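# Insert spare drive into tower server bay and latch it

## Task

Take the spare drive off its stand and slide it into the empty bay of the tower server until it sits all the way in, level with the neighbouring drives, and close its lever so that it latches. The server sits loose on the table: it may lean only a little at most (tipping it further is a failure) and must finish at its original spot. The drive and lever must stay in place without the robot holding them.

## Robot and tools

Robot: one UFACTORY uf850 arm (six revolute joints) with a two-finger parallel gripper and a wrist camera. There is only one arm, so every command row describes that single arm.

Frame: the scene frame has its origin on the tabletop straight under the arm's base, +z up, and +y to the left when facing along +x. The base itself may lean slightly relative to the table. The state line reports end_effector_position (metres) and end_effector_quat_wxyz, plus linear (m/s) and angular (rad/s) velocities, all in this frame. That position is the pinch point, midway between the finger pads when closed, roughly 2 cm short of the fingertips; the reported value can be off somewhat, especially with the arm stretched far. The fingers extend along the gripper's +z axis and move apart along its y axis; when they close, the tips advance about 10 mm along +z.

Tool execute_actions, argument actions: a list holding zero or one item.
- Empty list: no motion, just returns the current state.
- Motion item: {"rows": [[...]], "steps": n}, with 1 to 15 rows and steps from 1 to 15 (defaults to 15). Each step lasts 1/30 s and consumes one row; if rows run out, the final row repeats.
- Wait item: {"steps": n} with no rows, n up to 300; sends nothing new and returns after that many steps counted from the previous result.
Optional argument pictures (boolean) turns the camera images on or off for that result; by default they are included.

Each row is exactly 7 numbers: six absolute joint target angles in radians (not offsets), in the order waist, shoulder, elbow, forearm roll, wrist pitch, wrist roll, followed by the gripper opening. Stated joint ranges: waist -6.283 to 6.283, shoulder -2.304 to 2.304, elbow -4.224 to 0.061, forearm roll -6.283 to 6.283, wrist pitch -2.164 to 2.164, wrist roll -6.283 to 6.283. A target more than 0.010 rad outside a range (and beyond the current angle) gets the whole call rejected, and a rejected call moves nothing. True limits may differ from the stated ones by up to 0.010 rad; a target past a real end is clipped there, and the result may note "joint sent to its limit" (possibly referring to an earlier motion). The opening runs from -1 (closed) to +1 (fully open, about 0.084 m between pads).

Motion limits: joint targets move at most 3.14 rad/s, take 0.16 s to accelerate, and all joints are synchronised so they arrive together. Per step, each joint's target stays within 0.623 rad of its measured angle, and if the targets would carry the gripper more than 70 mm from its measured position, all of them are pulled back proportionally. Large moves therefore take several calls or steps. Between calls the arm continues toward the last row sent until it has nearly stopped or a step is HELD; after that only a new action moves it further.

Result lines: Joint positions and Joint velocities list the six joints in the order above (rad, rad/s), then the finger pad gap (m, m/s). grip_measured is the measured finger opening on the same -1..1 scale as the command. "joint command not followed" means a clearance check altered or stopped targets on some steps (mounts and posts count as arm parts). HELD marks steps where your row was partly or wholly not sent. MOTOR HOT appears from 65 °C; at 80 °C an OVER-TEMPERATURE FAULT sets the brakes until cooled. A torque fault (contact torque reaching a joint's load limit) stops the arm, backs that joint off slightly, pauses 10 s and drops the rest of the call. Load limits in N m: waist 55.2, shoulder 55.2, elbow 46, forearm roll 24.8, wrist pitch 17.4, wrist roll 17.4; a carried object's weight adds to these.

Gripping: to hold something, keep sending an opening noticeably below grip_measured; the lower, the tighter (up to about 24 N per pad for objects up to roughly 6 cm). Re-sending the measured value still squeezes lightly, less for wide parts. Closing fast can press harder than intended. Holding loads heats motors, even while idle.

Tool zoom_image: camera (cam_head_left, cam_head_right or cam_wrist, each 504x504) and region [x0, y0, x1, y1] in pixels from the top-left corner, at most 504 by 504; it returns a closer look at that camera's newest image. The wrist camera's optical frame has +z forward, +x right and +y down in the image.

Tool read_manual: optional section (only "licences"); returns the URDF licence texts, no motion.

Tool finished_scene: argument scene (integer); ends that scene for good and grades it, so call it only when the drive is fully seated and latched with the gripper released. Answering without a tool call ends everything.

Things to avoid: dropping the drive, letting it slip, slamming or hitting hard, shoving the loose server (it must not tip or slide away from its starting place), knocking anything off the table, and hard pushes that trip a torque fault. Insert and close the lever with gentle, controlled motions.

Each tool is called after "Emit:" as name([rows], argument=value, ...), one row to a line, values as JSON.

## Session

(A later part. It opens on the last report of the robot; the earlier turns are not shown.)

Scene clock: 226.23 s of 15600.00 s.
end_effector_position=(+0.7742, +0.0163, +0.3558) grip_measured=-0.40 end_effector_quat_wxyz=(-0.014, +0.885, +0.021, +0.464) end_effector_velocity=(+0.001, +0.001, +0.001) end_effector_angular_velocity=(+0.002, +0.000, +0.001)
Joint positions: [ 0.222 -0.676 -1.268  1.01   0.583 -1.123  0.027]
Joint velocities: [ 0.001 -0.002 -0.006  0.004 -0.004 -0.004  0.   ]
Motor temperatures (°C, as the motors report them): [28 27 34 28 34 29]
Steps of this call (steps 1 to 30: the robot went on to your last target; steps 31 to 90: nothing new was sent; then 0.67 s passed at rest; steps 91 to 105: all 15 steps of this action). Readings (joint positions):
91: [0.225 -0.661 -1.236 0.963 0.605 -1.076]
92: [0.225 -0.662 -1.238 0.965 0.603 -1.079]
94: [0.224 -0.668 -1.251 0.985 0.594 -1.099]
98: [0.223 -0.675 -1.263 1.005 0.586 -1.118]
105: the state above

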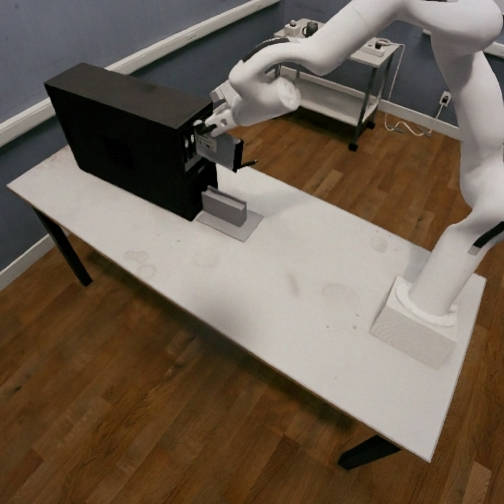

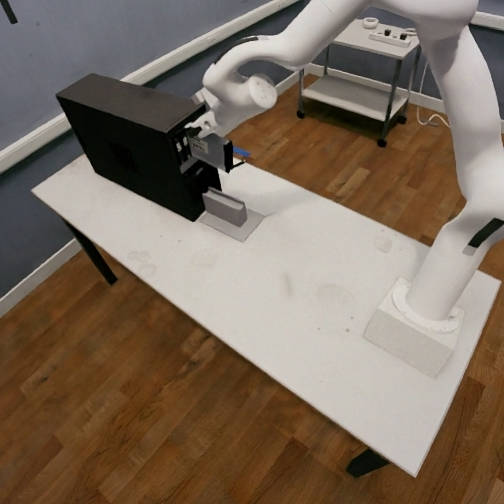

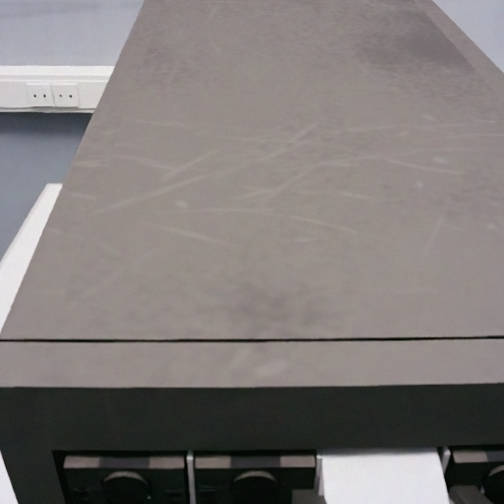

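Emit:
execute_actions([
  {"rows":[[0.2265,-0.6612,-1.2445,1.006,0.589,-1.114,-1],[0.2265,-0.6612,-1.2445,1.006,0.589,-1.114,-1],[0.2265,-0.6612,-1.2445,1.006,0.589,-1.114,-1],[0.2265,-0.6612,-1.2445,1.006,0.589,-1.114,-1],[0.2265,-0.6612,-1.2445,1.006,0.589,-1.114,-1],[0.2265,-0.6612,-1.2445,1.006,0.589,-1.114,-1],[0.2265,-0.6612,-1.2445,1.006,0.589,-1.114,-1],[0.224,-0.6655,-1.2432,0.998,0.593,-1.106,-1]]},
])

Emit:
zoom_image(camera="cam_head_left", region=[170, 90, 280, 200])

Emit:
zoom_image(camera="cam_head_right", region=[160, 100, 260, 200])

Scene clock: 234.40 s of 15600.00 s.
end_effector_position=(+0.7673, +0.0161, +0.3544) grip_measured=-0.40 end_effector_quat_wxyz=(-0.013, +0.885, +0.021, +0.464) end_effector_velocity=(-0.000, -0.002, -0.002) end_effector_angular_velocity=(+0.001, -0.002, -0.005)
Joint positions: [ 0.225 -0.665 -1.244  0.998  0.592 -1.107  0.027]
Joint velocities: [-0.003  0.     0.004 -0.008  0.004  0.011 -0.   ]
Motor temperatures (°C, as the motors report them): [28 27 34 28 34 29]
Steps of this call (steps 1 to 15: the robot went on to your last target; steps 16 to 90: nothing new was sent; then 4.67 s passed at rest; steps 91 to 105: all 15 steps of this action). Readings (joint positions):
91: [0.223 -0.676 -1.269 1.010 0.582 -1.124]
92: [0.223 -0.675 -1.267 1.009 0.583 -1.123]
94: [0.226 -0.668 -1.258 1.007 0.586 -1.119]
98: [0.227 -0.662 -1.249 1.006 0.588 -1.115]
105: the state above

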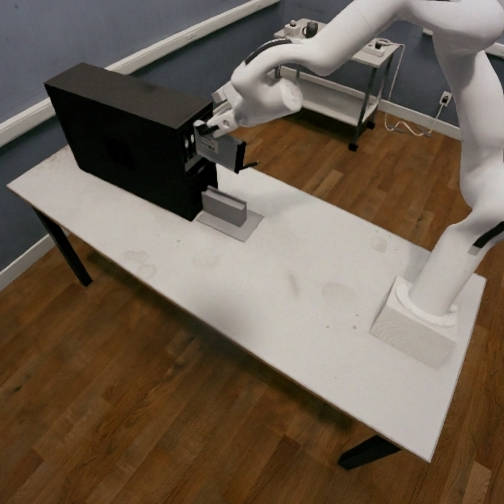

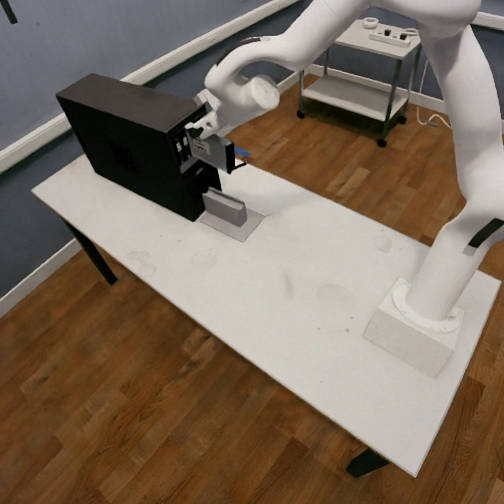

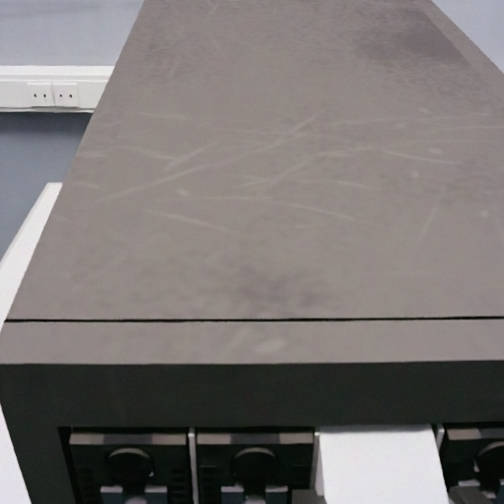

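Region (170, 90, 280, 200) of cam_head_left's 504x504 image, scaled by 4.582, with more detail than that image has.

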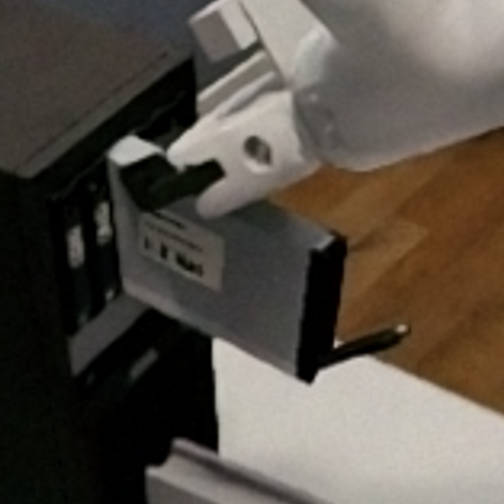

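Region (160, 100, 260, 200) of cam_head_right's 504x504 image, scaled by 5.040, with more detail than that image has.

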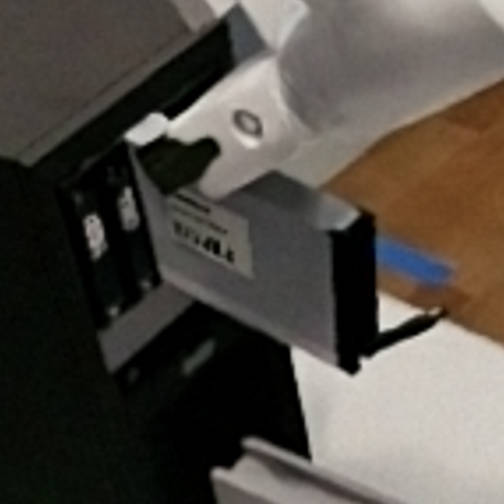

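Emit:
execute_actions([
  {"rows":[[0.2285,-0.672,-1.287,1.16,0.556,-1.26,-1],[0.2285,-0.672,-1.287,1.16,0.556,-1.26,-1],[0.2285,-0.672,-1.287,1.16,0.556,-1.26,-1],[0.2285,-0.672,-1.287,1.16,0.556,-1.26,-1],[0.2285,-0.672,-1.287,1.16,0.556,-1.26,-1],[0.2285,-0.672,-1.287,1.16,0.556,-1.26,-1],[0.233,-0.679,-1.3305,1.343,0.531,-1.431,-1]]},
], pictures=false)

Emit:
execute_actions([
  {"steps":12},
])

Emit:
zoom_image(camera="cam_head_left", region=[170, 90, 280, 200])

Scene clock: 249.17 s of 15600.00 s.
end_effector_position=(+0.7681, +0.0150, +0.3541) grip_measured=-0.40 end_effector_quat_wxyz=(-0.010, +0.911, +0.021, +0.411) end_effector_velocity=(+0.001, +0.006, +0.011) end_effector_angular_velocity=(+0.000, +0.094, +0.021)
Joint positions: [ 0.231 -0.679 -1.322  1.315  0.536 -1.403  0.027]
Joint velocities: [ 0.012 -0.008 -0.078  0.302 -0.045 -0.297  0.   ]
Motor temperatures (°C, as the motors report them): [28 27 33 28 34 29]
Steps of this call (steps 1 to 15: the robot went on to your last target; steps 16 to 90: nothing new was sent; then 11.27 s passed at rest; steps 91 to 105: all 15 steps of this action). Readings (joint positions):
91: [0.224 -0.666 -1.243 0.998 0.593 -1.106]
92: [0.224 -0.666 -1.244 1.001 0.592 -1.109]
94: [0.225 -0.667 -1.253 1.036 0.584 -1.144]
98: [0.227 -0.672 -1.278 1.132 0.562 -1.233]
105: the state above

Scene clock: 249.57 s of 15600.00 s.
end_effector_position=(+0.7684, +0.0157, +0.3558) grip_measured=-0.40 end_effector_quat_wxyz=(-0.011, +0.913, +0.022, +0.407) end_effector_velocity=(+0.000, -0.000, +0.001) end_effector_angular_velocity=(+0.002, +0.001, -0.002)
Joint positions: [ 0.233 -0.679 -1.33   1.342  0.531 -1.431  0.027]
Joint velocities: [ 0.     0.    -0.003  0.007 -0.001 -0.004  0.   ]
Motor temperatures (°C, as the motors report them): [28 27 33 28 34 29]
Steps of this call (steps 1 to 12: the robot went on to your last target). Readings (joint positions):
1: [0.232 -0.679 -1.325 1.323 0.534 -1.411]
2: [0.232 -0.679 -1.326 1.329 0.533 -1.417]
4: [0.232 -0.679 -1.328 1.335 0.532 -1.424]
8: [0.233 -0.679 -1.330 1.341 0.532 -1.429]
12: the state above

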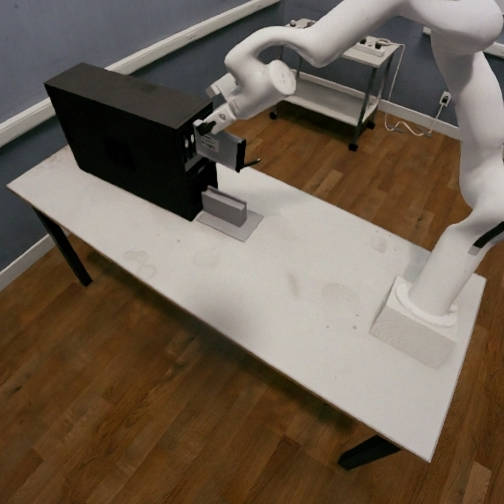

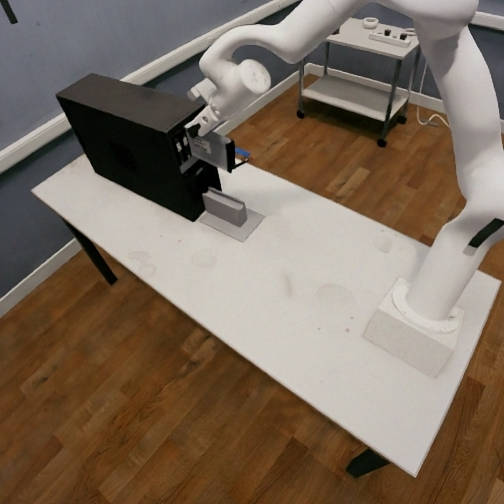

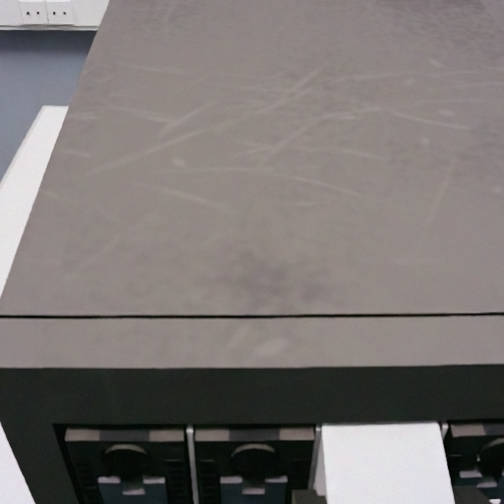

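Region (170, 90, 280, 200) of cam_head_left's 504x504 image, scaled by 4.582, with more detail than that image has.

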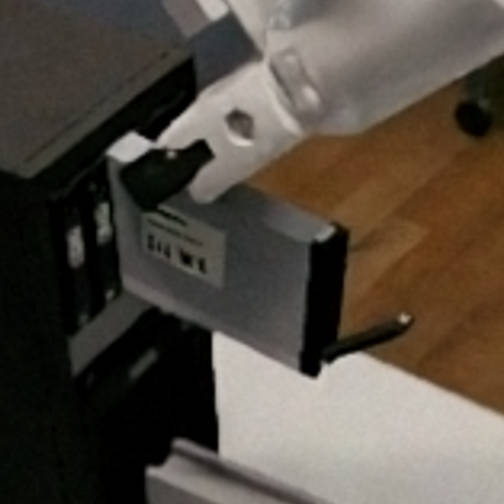

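Emit:
execute_actions([
  {"rows":[[0.2415,-0.647,-1.29,1.445,0.536,-1.507,-1]]},
])

Emit:
execute_actions([
  {"rows":[[0.228,-0.67,-1.275,1.376,0.538,-1.44,-1],[0.228,-0.67,-1.275,1.376,0.538,-1.44,-1],[0.228,-0.67,-1.275,1.376,0.538,-1.44,-1],[0.214,-0.694,-1.264,1.307,0.54,-1.376,-1],[0.214,-0.694,-1.264,1.307,0.54,-1.376,-1],[0.214,-0.694,-1.264,1.307,0.54,-1.376,-1],[0.2,-0.719,-1.256,1.24,0.543,-1.31,-1],[0.2,-0.719,-1.256,1.24,0.543,-1.31,-1],[0.2,-0.719,-1.256,1.24,0.543,-1.31,-1],[0.1863,-0.7448,-1.251,1.17,0.546,-1.245,-1]]},
], pictures=false)

Emit:
execute_actions([
  {"steps":12},
])

Emit:
zoom_image(camera="cam_head_left", region=[170, 120, 290, 240])

Scene clock: 263.53 s of 15600.00 s.
end_effector_position=(+0.7466, +0.0133, +0.3507) grip_measured=-0.40 end_effector_quat_wxyz=(-0.009, +0.924, +0.020, +0.383) end_effector_velocity=(-0.003, -0.001, -0.001) end_effector_angular_velocity=(-0.000, +0.008, -0.003)
Joint positions: [ 0.241 -0.648 -1.291  1.443  0.536 -1.506  0.027]
Joint velocities: [ 0.001  0.005  0.005  0.015  0.002 -0.01  -0.   ]
Motor temperatures (°C, as the motors report them): [28 27 33 28 34 29]
Steps of this call (steps 1 to 30: the robot went on to your last target; steps 31 to 90: nothing new was sent; then 10.47 s passed at rest; steps 91 to 105: all 15 steps of this action). Readings (joint positions):
91: [0.233 -0.679 -1.330 1.343 0.531 -1.431]
92: [0.233 -0.678 -1.329 1.346 0.531 -1.434]
94: [0.236 -0.669 -1.317 1.377 0.532 -1.457]
98: [0.241 -0.651 -1.296 1.430 0.534 -1.495]
105: the state above

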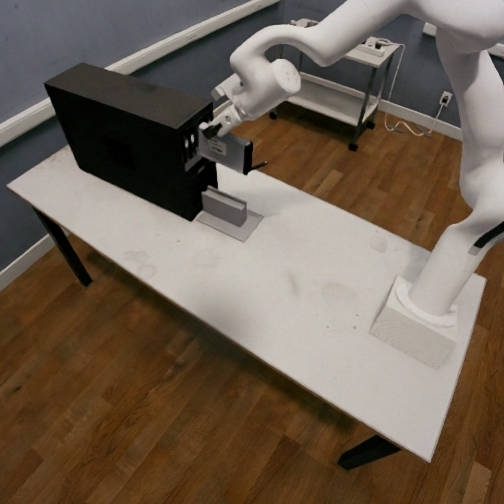

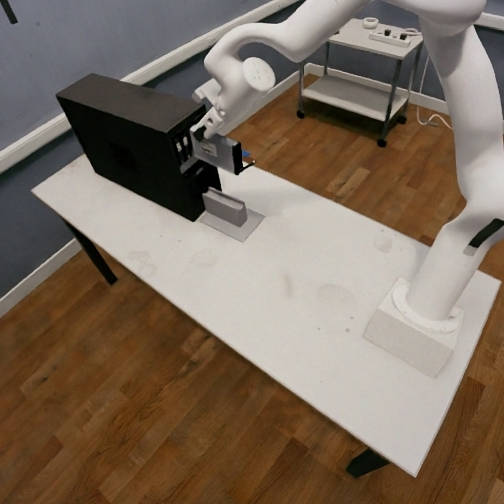

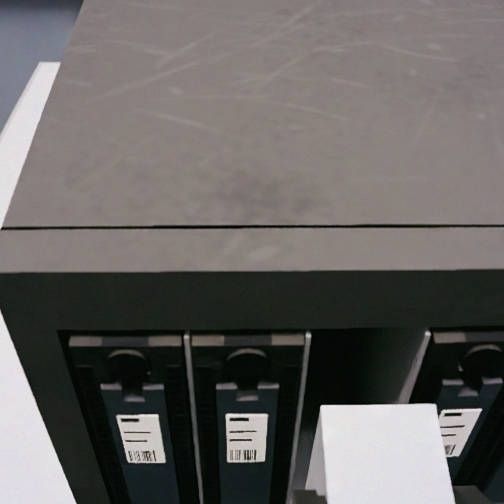

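Scene clock: 264.03 s of 15600.00 s.
end_effector_position=(+0.7477, +0.0131, +0.2756) grip_measured=-0.40 end_effector_quat_wxyz=(-0.005, +0.925, +0.023, +0.380) end_effector_velocity=(+0.000, +0.005, -0.086) end_effector_angular_velocity=(+0.011, +0.001, +0.011)
Joint positions: [ 0.191 -0.736 -1.253  1.197  0.545 -1.272  0.027]
Joint velocities: [-0.058 -0.111  0.031 -0.294  0.01   0.282 -0.   ]
Motor temperatures (°C, as the motors report them): [28 27 33 28 34 29]
Steps of this call (steps 1 to 15: all 15 steps of this action). Readings (joint positions):
1: [0.241 -0.647 -1.290 1.444 0.536 -1.506]
2: [0.241 -0.648 -1.290 1.441 0.536 -1.503]
4: [0.236 -0.656 -1.285 1.416 0.537 -1.478]
8: [0.220 -0.684 -1.269 1.338 0.539 -1.405]
15: the state above

Scene clock: 264.43 s of 15600.00 s.
end_effector_position=(+0.7486, +0.0132, +0.2697) grip_measured=-0.40 end_effector_quat_wxyz=(-0.006, +0.924, +0.022, +0.382) end_effector_velocity=(-0.001, +0.000, -0.003) end_effector_angular_velocity=(-0.001, +0.002, +0.002)
Joint positions: [ 0.186 -0.744 -1.251  1.171  0.546 -1.245  0.027]
Joint velocities: [-0.001 -0.003  0.001 -0.006 -0.     0.005 -0.   ]
Motor temperatures (°C, as the motors report them): [28 27 33 28 34 29]
Steps of this call (steps 1 to 12: the robot went on to your last target). Readings (joint positions):
1: [0.190 -0.739 -1.252 1.189 0.545 -1.264]
2: [0.189 -0.740 -1.252 1.184 0.545 -1.258]
4: [0.188 -0.742 -1.252 1.177 0.546 -1.252]
8: [0.187 -0.744 -1.251 1.172 0.546 -1.247]
12: the state above

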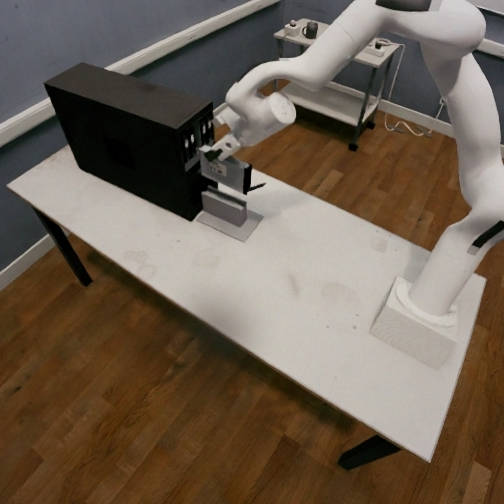

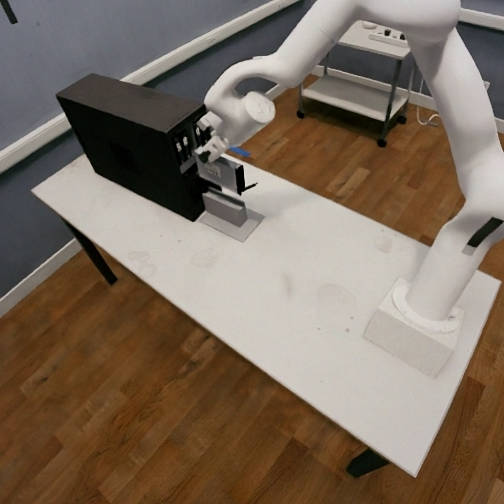

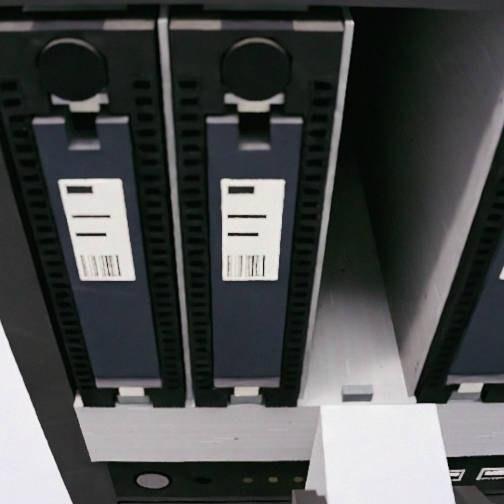

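Region (170, 120, 290, 240) of cam_head_left's 504x504 image, scaled by 4.200, with more detail than that image has.

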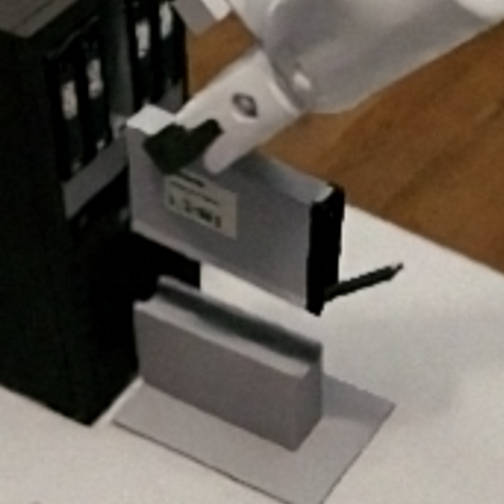

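Emit:
execute_actions([
  {"rows":[[0.173,-0.772,-1.246,1.108,0.555,-1.186,-1],[0.173,-0.772,-1.246,1.108,0.555,-1.186,-1],[0.173,-0.772,-1.246,1.108,0.555,-1.186,-1],[0.159,-0.80,-1.242,1.046,0.564,-1.127,-1],[0.159,-0.80,-1.242,1.046,0.564,-1.127,-1],[0.159,-0.80,-1.242,1.046,0.564,-1.127,-1],[0.159,-0.80,-1.242,1.046,0.564,-1.127,-1],[0.159,-0.80,-1.242,1.046,0.564,-1.127,-1],[0.1445,-0.829,-1.24,0.984,0.574,-1.068,-1]]},
], pictures=false)

Emit:
execute_actions([
  {"rows":[[0.1302,-0.8592,-1.2396,0.9229,0.5856,-1.0101,-1]]},
])

Emit:
zoom_image(camera="cam_head_left", region=[170, 120, 290, 240])

Scene clock: 269.83 s of 15600.00 s.
end_effector_position=(+0.7481, +0.0137, +0.2129) grip_measured=-0.40 end_effector_quat_wxyz=(-0.006, +0.924, +0.022, +0.381) end_effector_velocity=(+0.000, +0.002, -0.044) end_effector_angular_velocity=(+0.012, -0.006, -0.001)
Joint positions: [ 0.147 -0.823 -1.24   0.998  0.571 -1.082  0.027]
Joint velocities: [-0.032 -0.066  0.005 -0.15   0.024  0.147 -0.   ]
Motor temperatures (°C, as the motors report them): [28 27 33 28 34 29]
Steps of this call (steps 1 to 30: the robot went on to your last target; steps 31 to 90: nothing new was sent; then 1.90 s passed at rest; steps 91 to 105: all 15 steps of this action). Readings (joint positions):
91: [0.186 -0.745 -1.251 1.170 0.546 -1.245]
92: [0.186 -0.746 -1.251 1.167 0.547 -1.242]
94: [0.181 -0.756 -1.250 1.143 0.550 -1.219]
98: [0.165 -0.787 -1.243 1.077 0.559 -1.157]
105: the state above

Scene clock: 270.33 s of 15600.00 s.
end_effector_position=(+0.7487, +0.0140, +0.1901) grip_measured=-0.40 end_effector_quat_wxyz=(-0.008, +0.924, +0.021, +0.382) end_effector_velocity=(+0.000, -0.000, -0.003) end_effector_angular_velocity=(+0.003, +0.001, -0.002)
Joint positions: [ 0.13  -0.859 -1.24   0.924  0.586 -1.011  0.027]
Joint velocities: [-0.003 -0.004 -0.    -0.009  0.001  0.01   0.   ]
Motor temperatures (°C, as the motors report them): [28 27 33 28 34 29]
Steps of this call (steps 1 to 15: all 15 steps of this action). Readings (joint positions):
1: [0.147 -0.825 -1.240 0.994 0.572 -1.078]
2: [0.146 -0.827 -1.240 0.988 0.573 -1.072]
4: [0.139 -0.839 -1.241 0.961 0.579 -1.046]
8: [0.132 -0.855 -1.239 0.932 0.585 -1.019]
15: the state above

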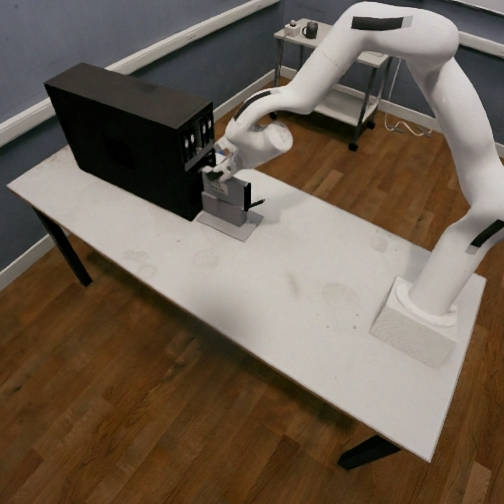

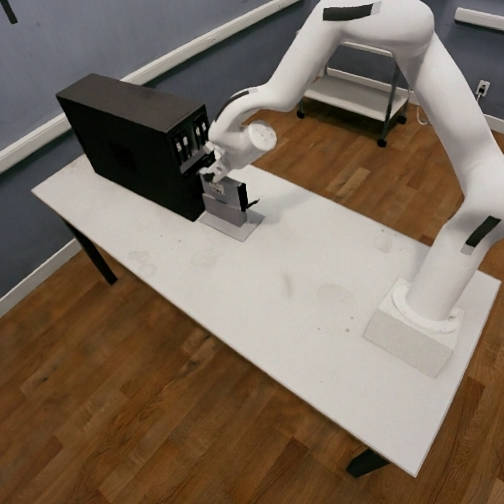

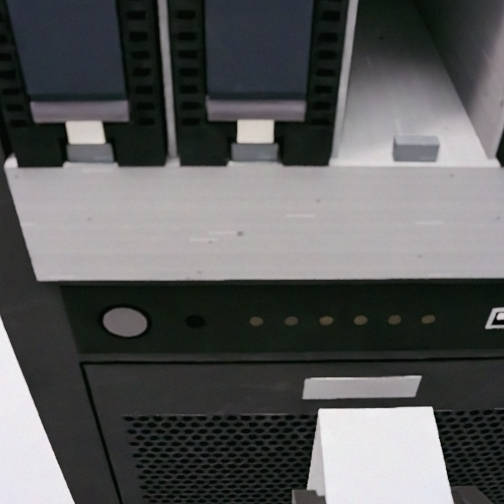

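Region (170, 120, 290, 240) of cam_head_left's 504x504 image, scaled by 4.200, with more detail than that image has.

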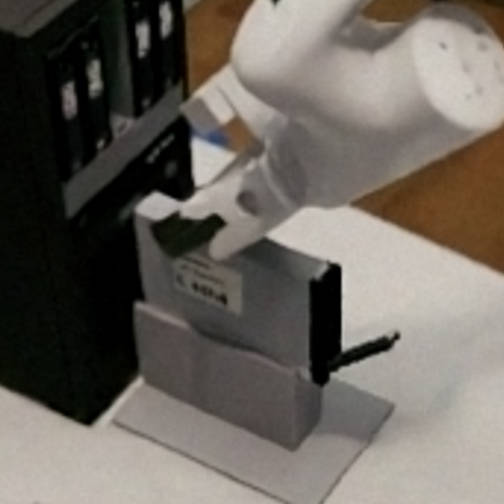

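Emit:
execute_actions([
  {"rows":[[0.1274,-0.865,-1.2396,0.911,0.588,-0.9985,-1],[0.1274,-0.865,-1.2396,0.911,0.588,-0.9985,-1],[0.1274,-0.865,-1.2396,0.911,0.588,-0.9985,-1],[0.1274,-0.865,-1.2396,0.911,0.588,-0.9985,-1],[0.1274,-0.865,-1.2396,0.911,0.588,-0.9985,-1],[0.1274,-0.865,-1.2396,0.911,0.588,-0.9985,-1],[0.1274,-0.865,-1.2396,0.911,0.588,-0.9985,-0.3],[0.1274,-0.865,-1.2396,0.911,0.588,-0.9985,0.3]]},
], pictures=false)

Emit:
execute_actions([
  {"rows":[[0.145,-0.74,-1.04,0.845,0.63,-0.92,0.3]]},
], pictures=false)

Emit:
execute_actions([
  {"rows":[[0.125,-0.79,-0.87,0.44,1.06,-0.55,0.3]]},
], pictures=false)

Emit:
execute_actions([
  {"rows":[[0.1088,-0.8393,-0.9003,0.4124,1.0747,-0.5288,0.3]]},
], pictures=false)

Emit:
execute_actions([
  {"steps":10},
])

Emit:
zoom_image(camera="cam_head_left", region=[170, 120, 290, 240])

Scene clock: 283.53 s of 15600.00 s.
end_effector_position=(+0.7485, +0.0146, +0.1859) grip_measured=+0.29 end_effector_quat_wxyz=(-0.010, +0.924, +0.020, +0.382) end_effector_velocity=(+0.000, -0.003, -0.001) end_effector_angular_velocity=(-0.006, -0.001, -0.002)
Joint positions: [ 0.128 -0.865 -1.24   0.911  0.587 -0.998  0.056]
Joint velocities: [-0.003 -0.     0.001 -0.     0.005 -0.004  0.   ]
Motor temperatures (°C, as the motors report them): [28 27 33 28 34 29]
Steps of this call (steps 1 to 15: the robot went on to your last target; steps 16 to 90: nothing new was sent; then 9.70 s passed at rest; steps 91 to 105: all 15 steps of this action). Readings (joint positions):
91: [0.130 -0.859 -1.240 0.923 0.586 -1.010]
92: [0.130 -0.860 -1.240 0.921 0.586 -1.008]
94: [0.129 -0.862 -1.240 0.916 0.587 -1.004]
98: [0.128 -0.864 -1.240 0.912 0.588 -1.000]
105: the state above

Scene clock: 284.03 s of 15600.00 s.
end_effector_position=(+0.6885, +0.0062, +0.1955) grip_measured=+0.29 end_effector_quat_wxyz=(-0.010, +0.924, +0.031, +0.381) end_effector_velocity=(-0.012, -0.002, +0.001) end_effector_angular_velocity=(-0.000, +0.001, +0.004)
Joint positions: [ 0.145 -0.743 -1.044  0.846  0.629 -0.922  0.056]
Joint velocities: [ 0.003  0.024  0.038 -0.013  0.008  0.016  0.   ]
Motor temperatures (°C, as the motors report them): [28 27 33 28 34 29]
Steps of this call (steps 1 to 15: all 15 steps of this action). Readings (joint positions):
1: [0.128 -0.865 -1.240 0.911 0.587 -0.998]
2: [0.128 -0.863 -1.237 0.910 0.588 -0.997]
4: [0.131 -0.841 -1.201 0.898 0.596 -0.982]
8: [0.142 -0.766 -1.082 0.859 0.620 -0.937]
15: the state above

Scene clock: 284.53 s of 15600.00 s.
end_effector_position=(+0.6668, +0.0062, +0.1884) grip_measured=+0.29 end_effector_quat_wxyz=(-0.004, +0.856, +0.021, +0.516) end_effector_velocity=(-0.005, +0.006, +0.013) end_effector_angular_velocity=(+0.058, -0.135, +0.006)
Joint positions: [ 0.126 -0.788 -0.876  0.454  1.045 -0.563  0.056]
Joint velocities: [-0.008 -0.011  0.049 -0.136  0.155  0.132 -0.   ]
Motor temperatures (°C, as the motors report them): [28 27 33 28 34 29]
Steps of this call (steps 1 to 15: all 15 steps of this action). Readings (joint positions):
1: [0.145 -0.742 -1.043 0.846 0.630 -0.921]
2: [0.145 -0.742 -1.041 0.843 0.633 -0.918]
4: [0.143 -0.745 -1.027 0.809 0.671 -0.885]
8: [0.133 -0.771 -0.938 0.602 0.887 -0.699]
15: the state above

Scene clock: 285.03 s of 15600.00 s.
end_effector_position=(+0.6726, +0.0108, +0.1713) grip_measured=+0.29 end_effector_quat_wxyz=(-0.012, +0.853, +0.019, +0.522) end_effector_velocity=(+0.002, +0.000, -0.000) end_effector_angular_velocity=(+0.002, -0.007, -0.002)
Joint positions: [ 0.109 -0.838 -0.9    0.413  1.075 -0.529  0.056]
Joint velocities: [-0.002 -0.005 -0.005 -0.005  0.006  0.004 -0.   ]
Motor temperatures (°C, as the motors report them): [28 27 33 28 34 29]
Steps of this call (steps 1 to 15: all 15 steps of this action). Readings (joint positions):
1: [0.126 -0.789 -0.875 0.450 1.049 -0.559]
2: [0.125 -0.791 -0.875 0.446 1.053 -0.555]
4: [0.118 -0.812 -0.887 0.431 1.063 -0.543]
8: [0.111 -0.834 -0.897 0.417 1.072 -0.532]
15: the state above

Scene clock: 285.37 s of 15600.00 s.
end_effector_position=(+0.6727, +0.0108, +0.1712) grip_measured=+0.29 end_effector_quat_wxyz=(-0.012, +0.853, +0.019, +0.522) end_effector_velocity=(+0.001, -0.000, +0.001) end_effector_angular_velocity=(-0.002, -0.002, +0.001)
Joint positions: [ 0.109 -0.839 -0.9    0.412  1.075 -0.529  0.056]
Joint velocities: [-0.     0.    -0.001 -0.001  0.001 -0.002 -0.   ]
Motor temperatures (°C, as the motors report them): [28 27 33 28 34 29]
Steps of this call (steps 1 to 10: the robot went on to your last target). Readings (joint positions):
1: [0.109 -0.839 -0.900 0.413 1.075 -0.529]
2: [0.109 -0.839 -0.900 0.413 1.075 -0.529]
4: [0.109 -0.839 -0.900 0.412 1.075 -0.529]
8: [0.109 -0.839 -0.900 0.412 1.075 -0.529]
10: the state above

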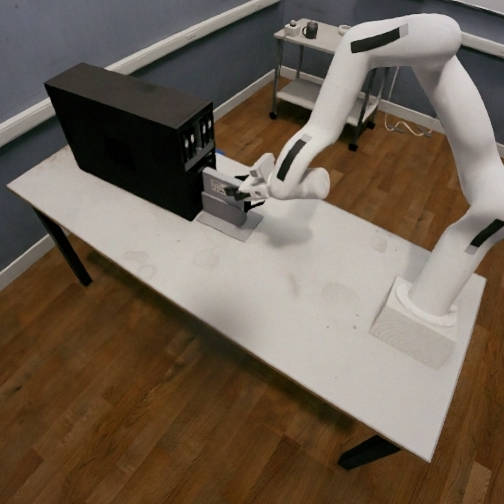

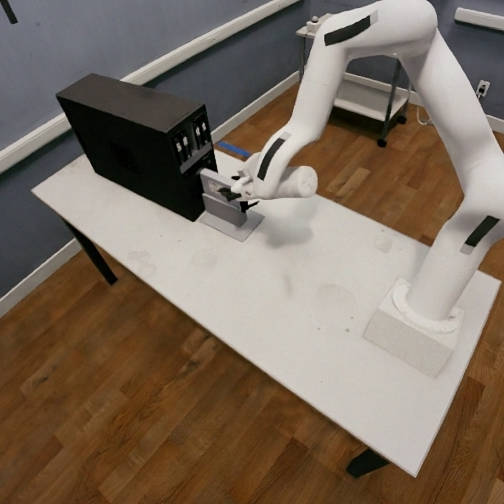

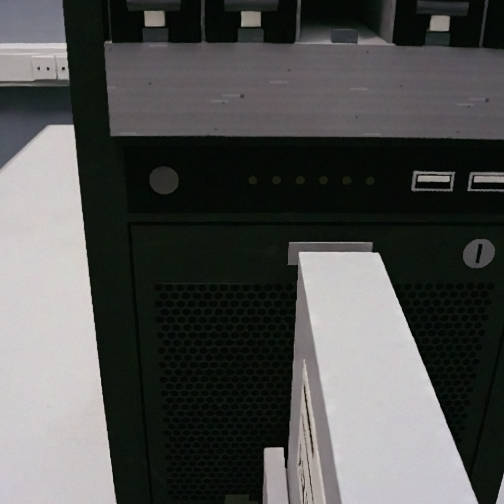

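Region (170, 120, 290, 240) of cam_head_left's 504x504 image, scaled by 4.200, with more detail than that image has.

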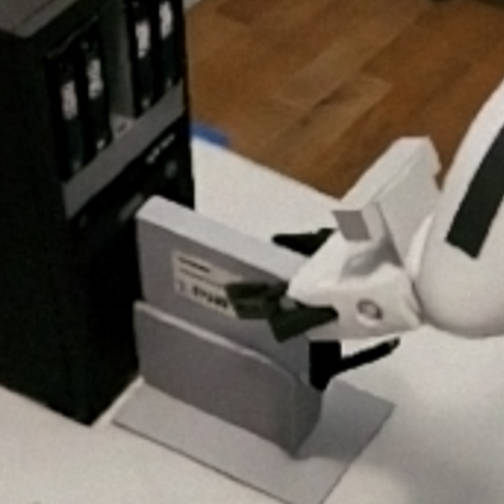

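Emit:
execute_actions([
  {"rows":[[0.1088,-0.8393,-0.9003,0.4124,1.0747,-0.5288,0.1],[0.1088,-0.8393,-0.9003,0.4124,1.0747,-0.5288,-0.1],[0.1088,-0.8393,-0.9003,0.4124,1.0747,-0.5288,-0.25],[0.1088,-0.8393,-0.9003,0.4124,1.0747,-0.5288,-0.35],[0.1088,-0.8393,-0.9003,0.4124,1.0747,-0.5288,-0.35],[0.1088,-0.8393,-0.9003,0.4124,1.0747,-0.5288,-0.45],[0.1088,-0.8393,-0.9003,0.4124,1.0747,-0.5288,-0.55],[0.1088,-0.8393,-0.9003,0.4124,1.0747,-0.5288,-0.7],[0.1088,-0.8393,-0.9003,0.4124,1.0747,-0.5288,-1]]},
], pictures=false)

Emit:
execute_actions([
  {"rows":[[0.128,-0.794,-0.889,0.447,1.043,-0.557,-1],[0.128,-0.794,-0.889,0.447,1.043,-0.557,-1],[0.128,-0.794,-0.889,0.447,1.043,-0.557,-1],[0.128,-0.794,-0.889,0.447,1.043,-0.557,-1],[0.147,-0.75,-0.88,0.482,1.011,-0.586,-1],[0.147,-0.75,-0.88,0.482,1.011,-0.586,-1],[0.147,-0.75,-0.88,0.482,1.011,-0.586,-1],[0.147,-0.75,-0.88,0.482,1.011,-0.586,-1],[0.166,-0.706,-0.873,0.517,0.979,-0.615,-1],[0.166,-0.706,-0.873,0.517,0.979,-0.615,-1],[0.166,-0.706,-0.873,0.517,0.979,-0.615,-1],[0.166,-0.706,-0.873,0.517,0.979,-0.615,-1],[0.185,-0.663,-0.869,0.552,0.947,-0.644,-1]]},
], pictures=false)

Emit:
execute_actions([
  {"rows":[[0.204,-0.623,-0.87,0.589,0.916,-0.675,-1],[0.204,-0.623,-0.87,0.589,0.916,-0.675,-1],[0.204,-0.623,-0.87,0.589,0.916,-0.675,-1],[0.204,-0.623,-0.87,0.589,0.916,-0.675,-1],[0.222,-0.584,-0.874,0.626,0.885,-0.706,-1],[0.222,-0.584,-0.874,0.626,0.885,-0.706,-1],[0.222,-0.584,-0.874,0.626,0.885,-0.706,-1],[0.222,-0.584,-0.874,0.626,0.885,-0.706,-1],[0.24,-0.547,-0.88,0.663,0.854,-0.737,-1],[0.24,-0.547,-0.88,0.663,0.854,-0.737,-1],[0.24,-0.547,-0.88,0.663,0.854,-0.737,-1],[0.24,-0.547,-0.88,0.663,0.854,-0.737,-1],[0.2579,-0.512,-0.8895,0.7004,0.8225,-0.7674,-1]]},
], pictures=false)

Emit:
execute_actions([
  {"steps":18},
])

Scene clock: 301.37 s of 15600.00 s.
end_effector_position=(+0.6725, +0.0106, +0.1706) grip_measured=-0.39 end_effector_quat_wxyz=(-0.012, +0.853, +0.019, +0.522) end_effector_velocity=(-0.000, +0.001, +0.000) end_effector_angular_velocity=(+0.003, +0.000, +0.001)
Joint positions: [ 0.108 -0.839 -0.9    0.413  1.075 -0.529  0.027]
Joint velocities: [ 0.002  0.001  0.001 -0.    -0.002  0.003  0.   ]
Motor temperatures (°C, as the motors report them): [28 27 33 28 34 29]
Steps of this call (steps 1 to 15: the robot went on to your last target; steps 16 to 90: nothing new was sent; then 12.50 s passed at rest; steps 91 to 105: all 15 steps of this action). Readings (joint positions):
91: [0.109 -0.839 -0.900 0.412 1.075 -0.529]
92: [0.109 -0.839 -0.900 0.412 1.075 -0.529]
94: [0.109 -0.839 -0.901 0.412 1.075 -0.529]
98: [0.108 -0.839 -0.900 0.413 1.075 -0.529]
105: the state above

Scene clock: 301.87 s of 15600.00 s.
end_effector_position=(+0.6704, +0.0086, +0.2323) grip_measured=-0.40 end_effector_quat_wxyz=(-0.004, +0.856, +0.024, +0.517) end_effector_velocity=(-0.014, +0.000, +0.184) end_effector_angular_velocity=(-0.024, +0.034, +0.011)
Joint positions: [ 0.167 -0.705 -0.873  0.519  0.976 -0.616  0.027]
Joint velocities: [ 0.177  0.394  0.065  0.327 -0.3   -0.268 -0.   ]
Motor temperatures (°C, as the motors report them): [28 27 33 28 34 29]
Steps of this call (steps 1 to 15: all 15 steps of this action). Readings (joint positions):
1: [0.108 -0.839 -0.900 0.413 1.075 -0.529]
2: [0.109 -0.837 -0.899 0.415 1.072 -0.531]
4: [0.117 -0.819 -0.893 0.430 1.056 -0.543]
8: [0.135 -0.779 -0.885 0.460 1.028 -0.567]
15: the state above

Scene clock: 302.37 s of 15600.00 s.
end_effector_position=(+0.6720, +0.0092, +0.3204) grip_measured=-0.40 end_effector_quat_wxyz=(-0.008, +0.854, +0.021, +0.520) end_effector_velocity=(-0.001, +0.014, +0.198) end_effector_angular_velocity=(+0.077, -0.007, +0.018)
Joint positions: [ 0.241 -0.546 -0.881  0.666  0.851 -0.739  0.027]
Joint velocities: [ 0.171  0.328 -0.061  0.351 -0.298 -0.279 -0.   ]
Motor temperatures (°C, as the motors report them): [28 27 33 28 34 29]
Steps of this call (steps 1 to 15: all 15 steps of this action). Readings (joint positions):
1: [0.172 -0.692 -0.872 0.529 0.968 -0.625]
2: [0.178 -0.680 -0.871 0.539 0.959 -0.633]
4: [0.190 -0.653 -0.871 0.563 0.939 -0.653]
8: [0.210 -0.611 -0.872 0.601 0.906 -0.685]
15: the state above

Scene clock: 302.97 s of 15600.00 s.
end_effector_position=(+0.6727, +0.0102, +0.3423) grip_measured=-0.40 end_effector_quat_wxyz=(-0.012, +0.853, +0.019, +0.522) end_effector_velocity=(+0.000, -0.001, +0.001) end_effector_angular_velocity=(+0.003, -0.000, -0.002)
Joint positions: [ 0.258 -0.512 -0.889  0.7    0.823 -0.767  0.027]
Joint velocities: [-0.     0.001 -0.001  0.002 -0.001  0.001 -0.   ]
Motor temperatures (°C, as the motors report them): [28 27 33 28 34 29]
Steps of this call (steps 1 to 18: the robot went on to your last target). Readings (joint positions):
1: [0.246 -0.535 -0.884 0.676 0.843 -0.747]
2: [0.250 -0.528 -0.886 0.684 0.837 -0.753]
4: [0.254 -0.519 -0.888 0.692 0.830 -0.760]
8: [0.257 -0.514 -0.889 0.698 0.824 -0.766]
18: the state above

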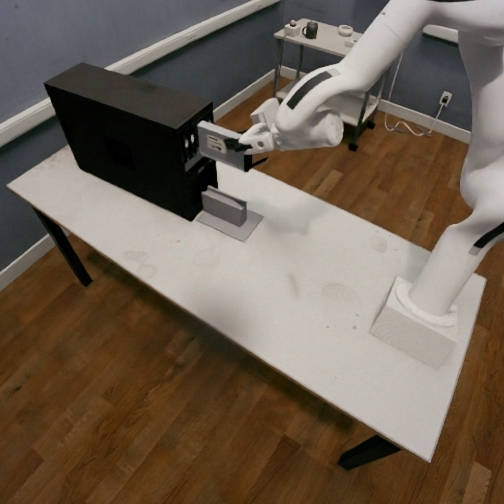

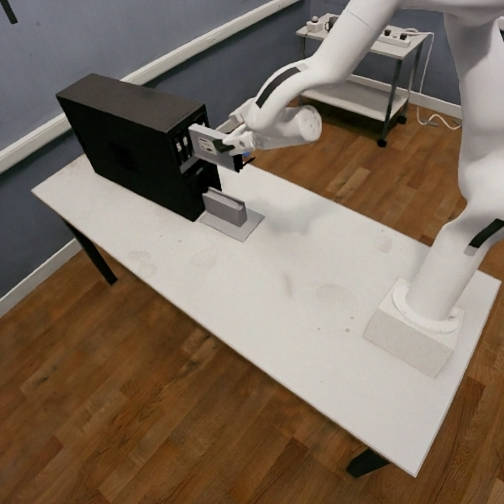

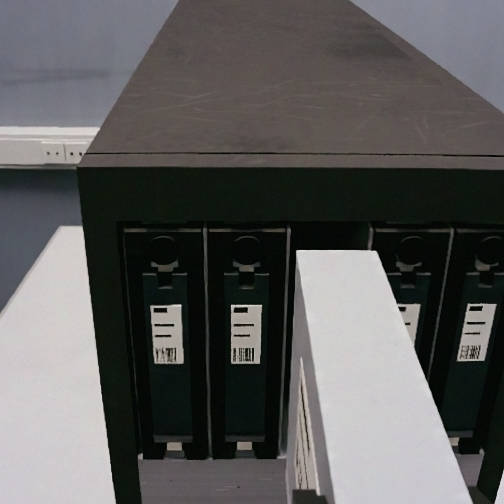

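Emit:
execute_actions([
  {"rows":[[0.2509,-0.5307,-0.9208,0.6987,0.811,-0.7754,-1]]},
])

Emit:
zoom_image(camera="cam_wrist", region=[240, 180, 440, 340])

Scene clock: 308.63 s of 15600.00 s.
end_effector_position=(+0.6837, +0.0108, +0.3429) grip_measured=-0.40 end_effector_quat_wxyz=(-0.012, +0.853, +0.019, +0.522) end_effector_velocity=(+0.001, +0.000, -0.000) end_effector_angular_velocity=(-0.000, +0.001, +0.001)
Joint positions: [ 0.251 -0.53  -0.92   0.699  0.811 -0.775  0.027]
Joint velocities: [-0.001 -0.002 -0.002 -0.001 -0.002 -0.001 -0.   ]
Motor temperatures (°C, as the motors report them): [28 27 33 28 34 29]
Steps of this call (steps 1 to 15: the robot went on to your last target; steps 16 to 90: nothing new was sent; then 2.17 s passed at rest; steps 91 to 105: all 15 steps of this action). Readings (joint positions):
91: [0.258 -0.512 -0.890 0.700 0.822 -0.767]
92: [0.257 -0.514 -0.892 0.700 0.821 -0.768]
94: [0.254 -0.522 -0.906 0.700 0.816 -0.772]
98: [0.252 -0.529 -0.917 0.699 0.812 -0.774]
105: the state above

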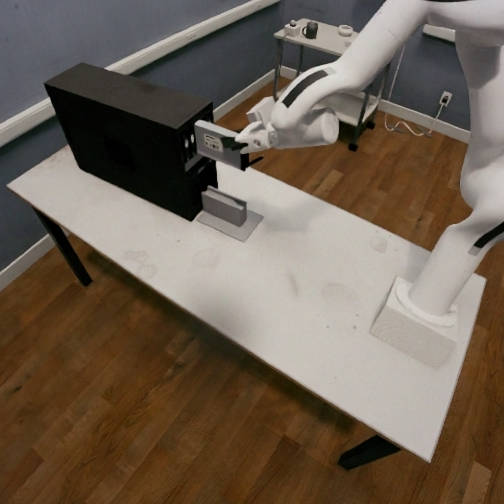

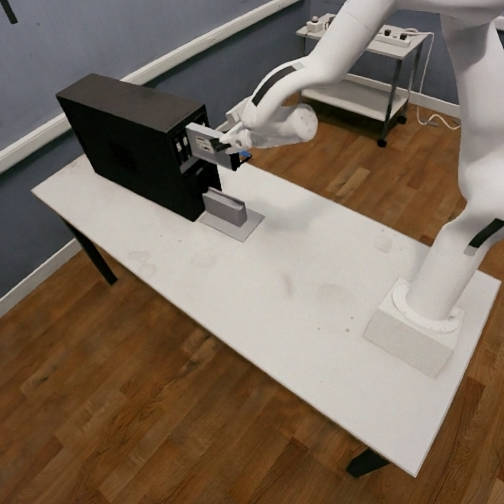

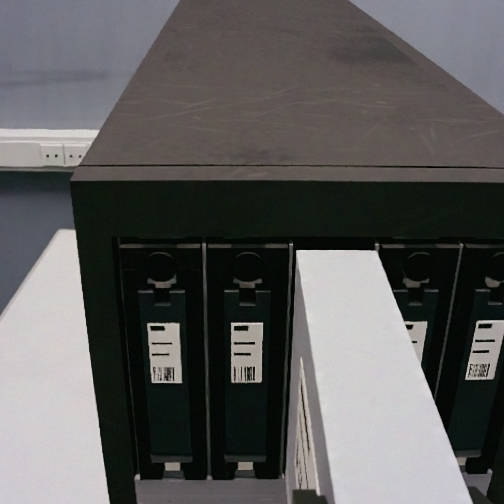

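Region (240, 180, 440, 340) of cam_wrist's 504x504 image, scaled by 2.520, with more detail than that image has; it fills the top 403 rows of this view, and the rest is white.

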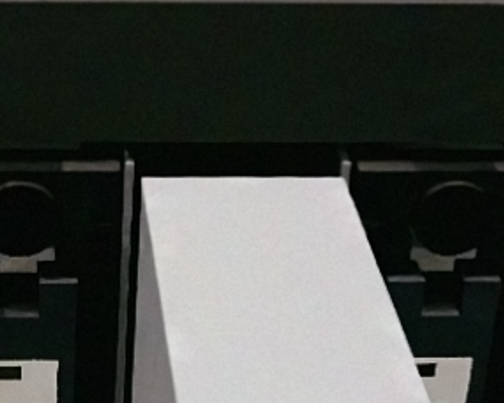

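Looks good. Advance to 70%.

Emit:
execute_actions([
  {"rows":[[0.2456,-0.5448,-0.9442,0.6975,0.8023,-0.7813,-1]]},
])

Emit:
zoom_image(camera="cam_wrist", region=[240, 180, 440, 340])

Scene clock: 311.17 s of 15600.00 s.
end_effector_position=(+0.6921, +0.0112, +0.3430) grip_measured=-0.40 end_effector_quat_wxyz=(-0.012, +0.853, +0.020, +0.522) end_effector_velocity=(+0.001, +0.000, +0.000) end_effector_angular_velocity=(+0.000, -0.001, +0.001)
Joint positions: [ 0.246 -0.545 -0.944  0.698  0.802 -0.781  0.027]
Joint velocities: [-0.001 -0.001 -0.002 -0.002 -0.001  0.    -0.   ]
Motor temperatures (°C, as the motors report them): [28 27 33 28 34 29]
Steps of this call (steps 1 to 15: the robot went on to your last target; steps 16 to 61: nothing new was sent; steps 62 to 76: all 15 steps of this action). Readings (joint positions):
62: [0.251 -0.531 -0.921 0.699 0.811 -0.775]
63: [0.250 -0.532 -0.923 0.699 0.810 -0.776]
65: [0.248 -0.538 -0.933 0.698 0.806 -0.779]
69: [0.246 -0.543 -0.942 0.698 0.803 -0.781]
76: the state above

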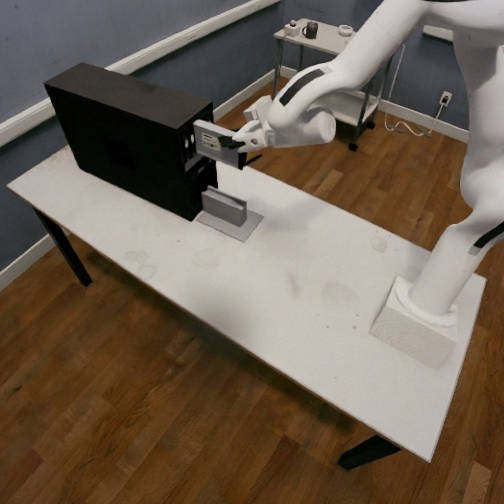

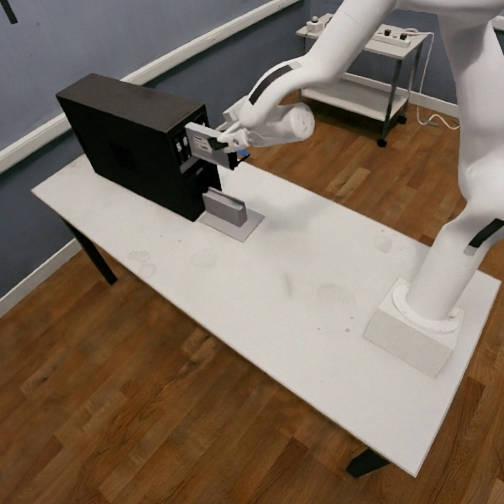

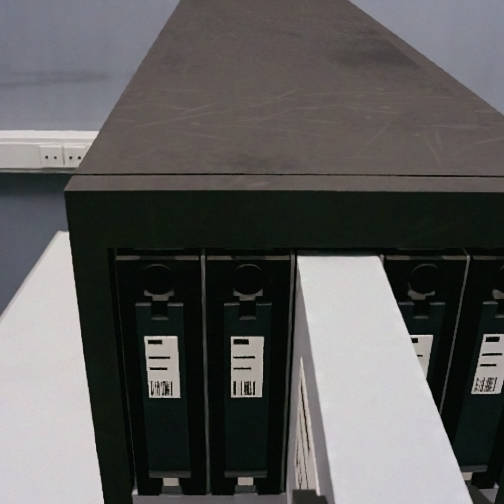

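Region (240, 180, 440, 340) of cam_wrist's 504x504 image, scaled by 2.520, with more detail than that image has; it fills the top 403 rows of this view, and the rest is white.

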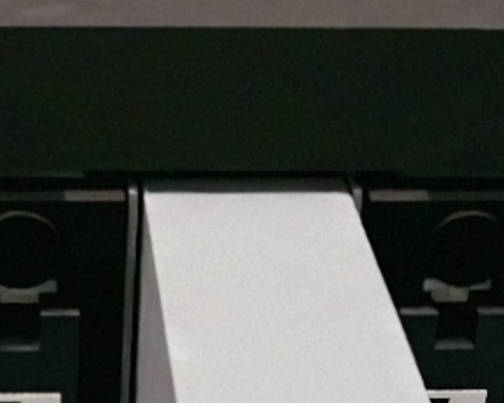

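Emit:
execute_actions([
  {"rows":[[0.243,-0.552,-0.956,0.6968,0.798,-0.7843,-1],[0.243,-0.552,-0.956,0.6968,0.798,-0.7843,-1],[0.243,-0.552,-0.956,0.6968,0.798,-0.7843,-1],[0.243,-0.552,-0.956,0.6968,0.798,-0.7843,-1],[0.2403,-0.5588,-0.9677,0.6962,0.7937,-0.7873,-1],[0.2403,-0.5588,-0.9677,0.6962,0.7937,-0.7873,-1],[0.2403,-0.5588,-0.9677,0.6962,0.7937,-0.7873,-1],[0.2403,-0.5588,-0.9677,0.6962,0.7937,-0.7873,-1],[0.2375,-0.568,-0.9825,0.6966,0.7887,-0.7918,-1]]},
])

Scene clock: 317.80 s of 15600.00 s.
end_effector_position=(+0.7032, +0.0119, +0.3409) grip_measured=-0.40 end_effector_quat_wxyz=(-0.012, +0.854, +0.020, +0.520) end_effector_velocity=(+0.012, +0.001, +0.006) end_effector_angular_velocity=(-0.000, -0.010, -0.000)
Joint positions: [ 0.238 -0.567 -0.977  0.698  0.789 -0.791  0.027]
Joint velocities: [-0.004 -0.014 -0.033 -0.002 -0.008 -0.009  0.   ]
Motor temperatures (°C, as the motors report them): [28 27 33 28 34 29]
Steps of this call (steps 1 to 15: the robot went on to your last target; steps 16 to 90: nothing new was sent; then 3.13 s passed at rest; steps 91 to 105: all 15 steps of this action). Readings (joint positions):
91: [0.246 -0.545 -0.944 0.697 0.802 -0.781]
92: [0.245 -0.546 -0.946 0.697 0.802 -0.782]
94: [0.244 -0.549 -0.951 0.697 0.800 -0.783]
98: [0.242 -0.555 -0.961 0.697 0.796 -0.786]
105: the state above

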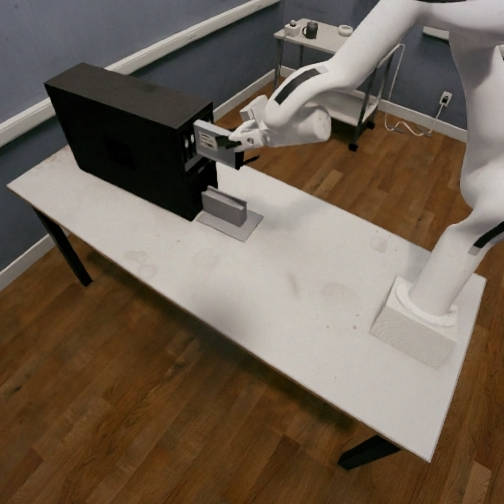

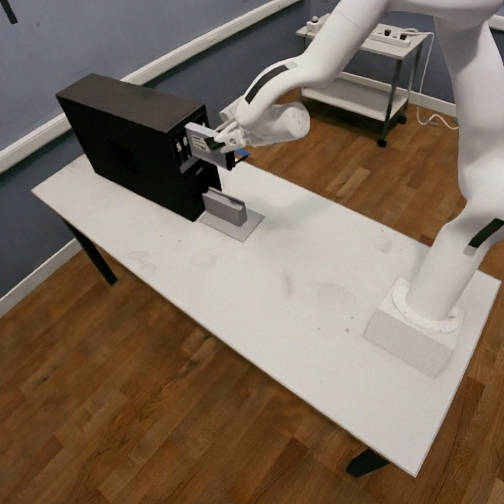

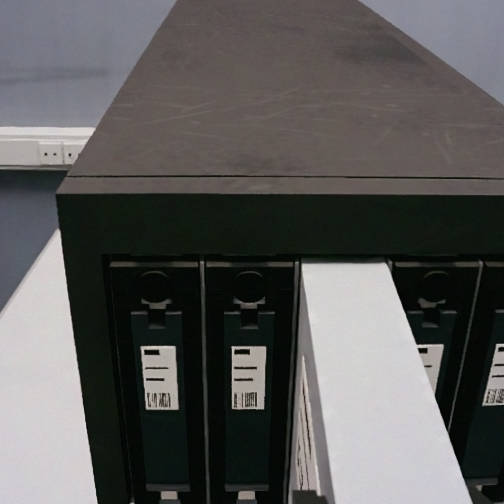

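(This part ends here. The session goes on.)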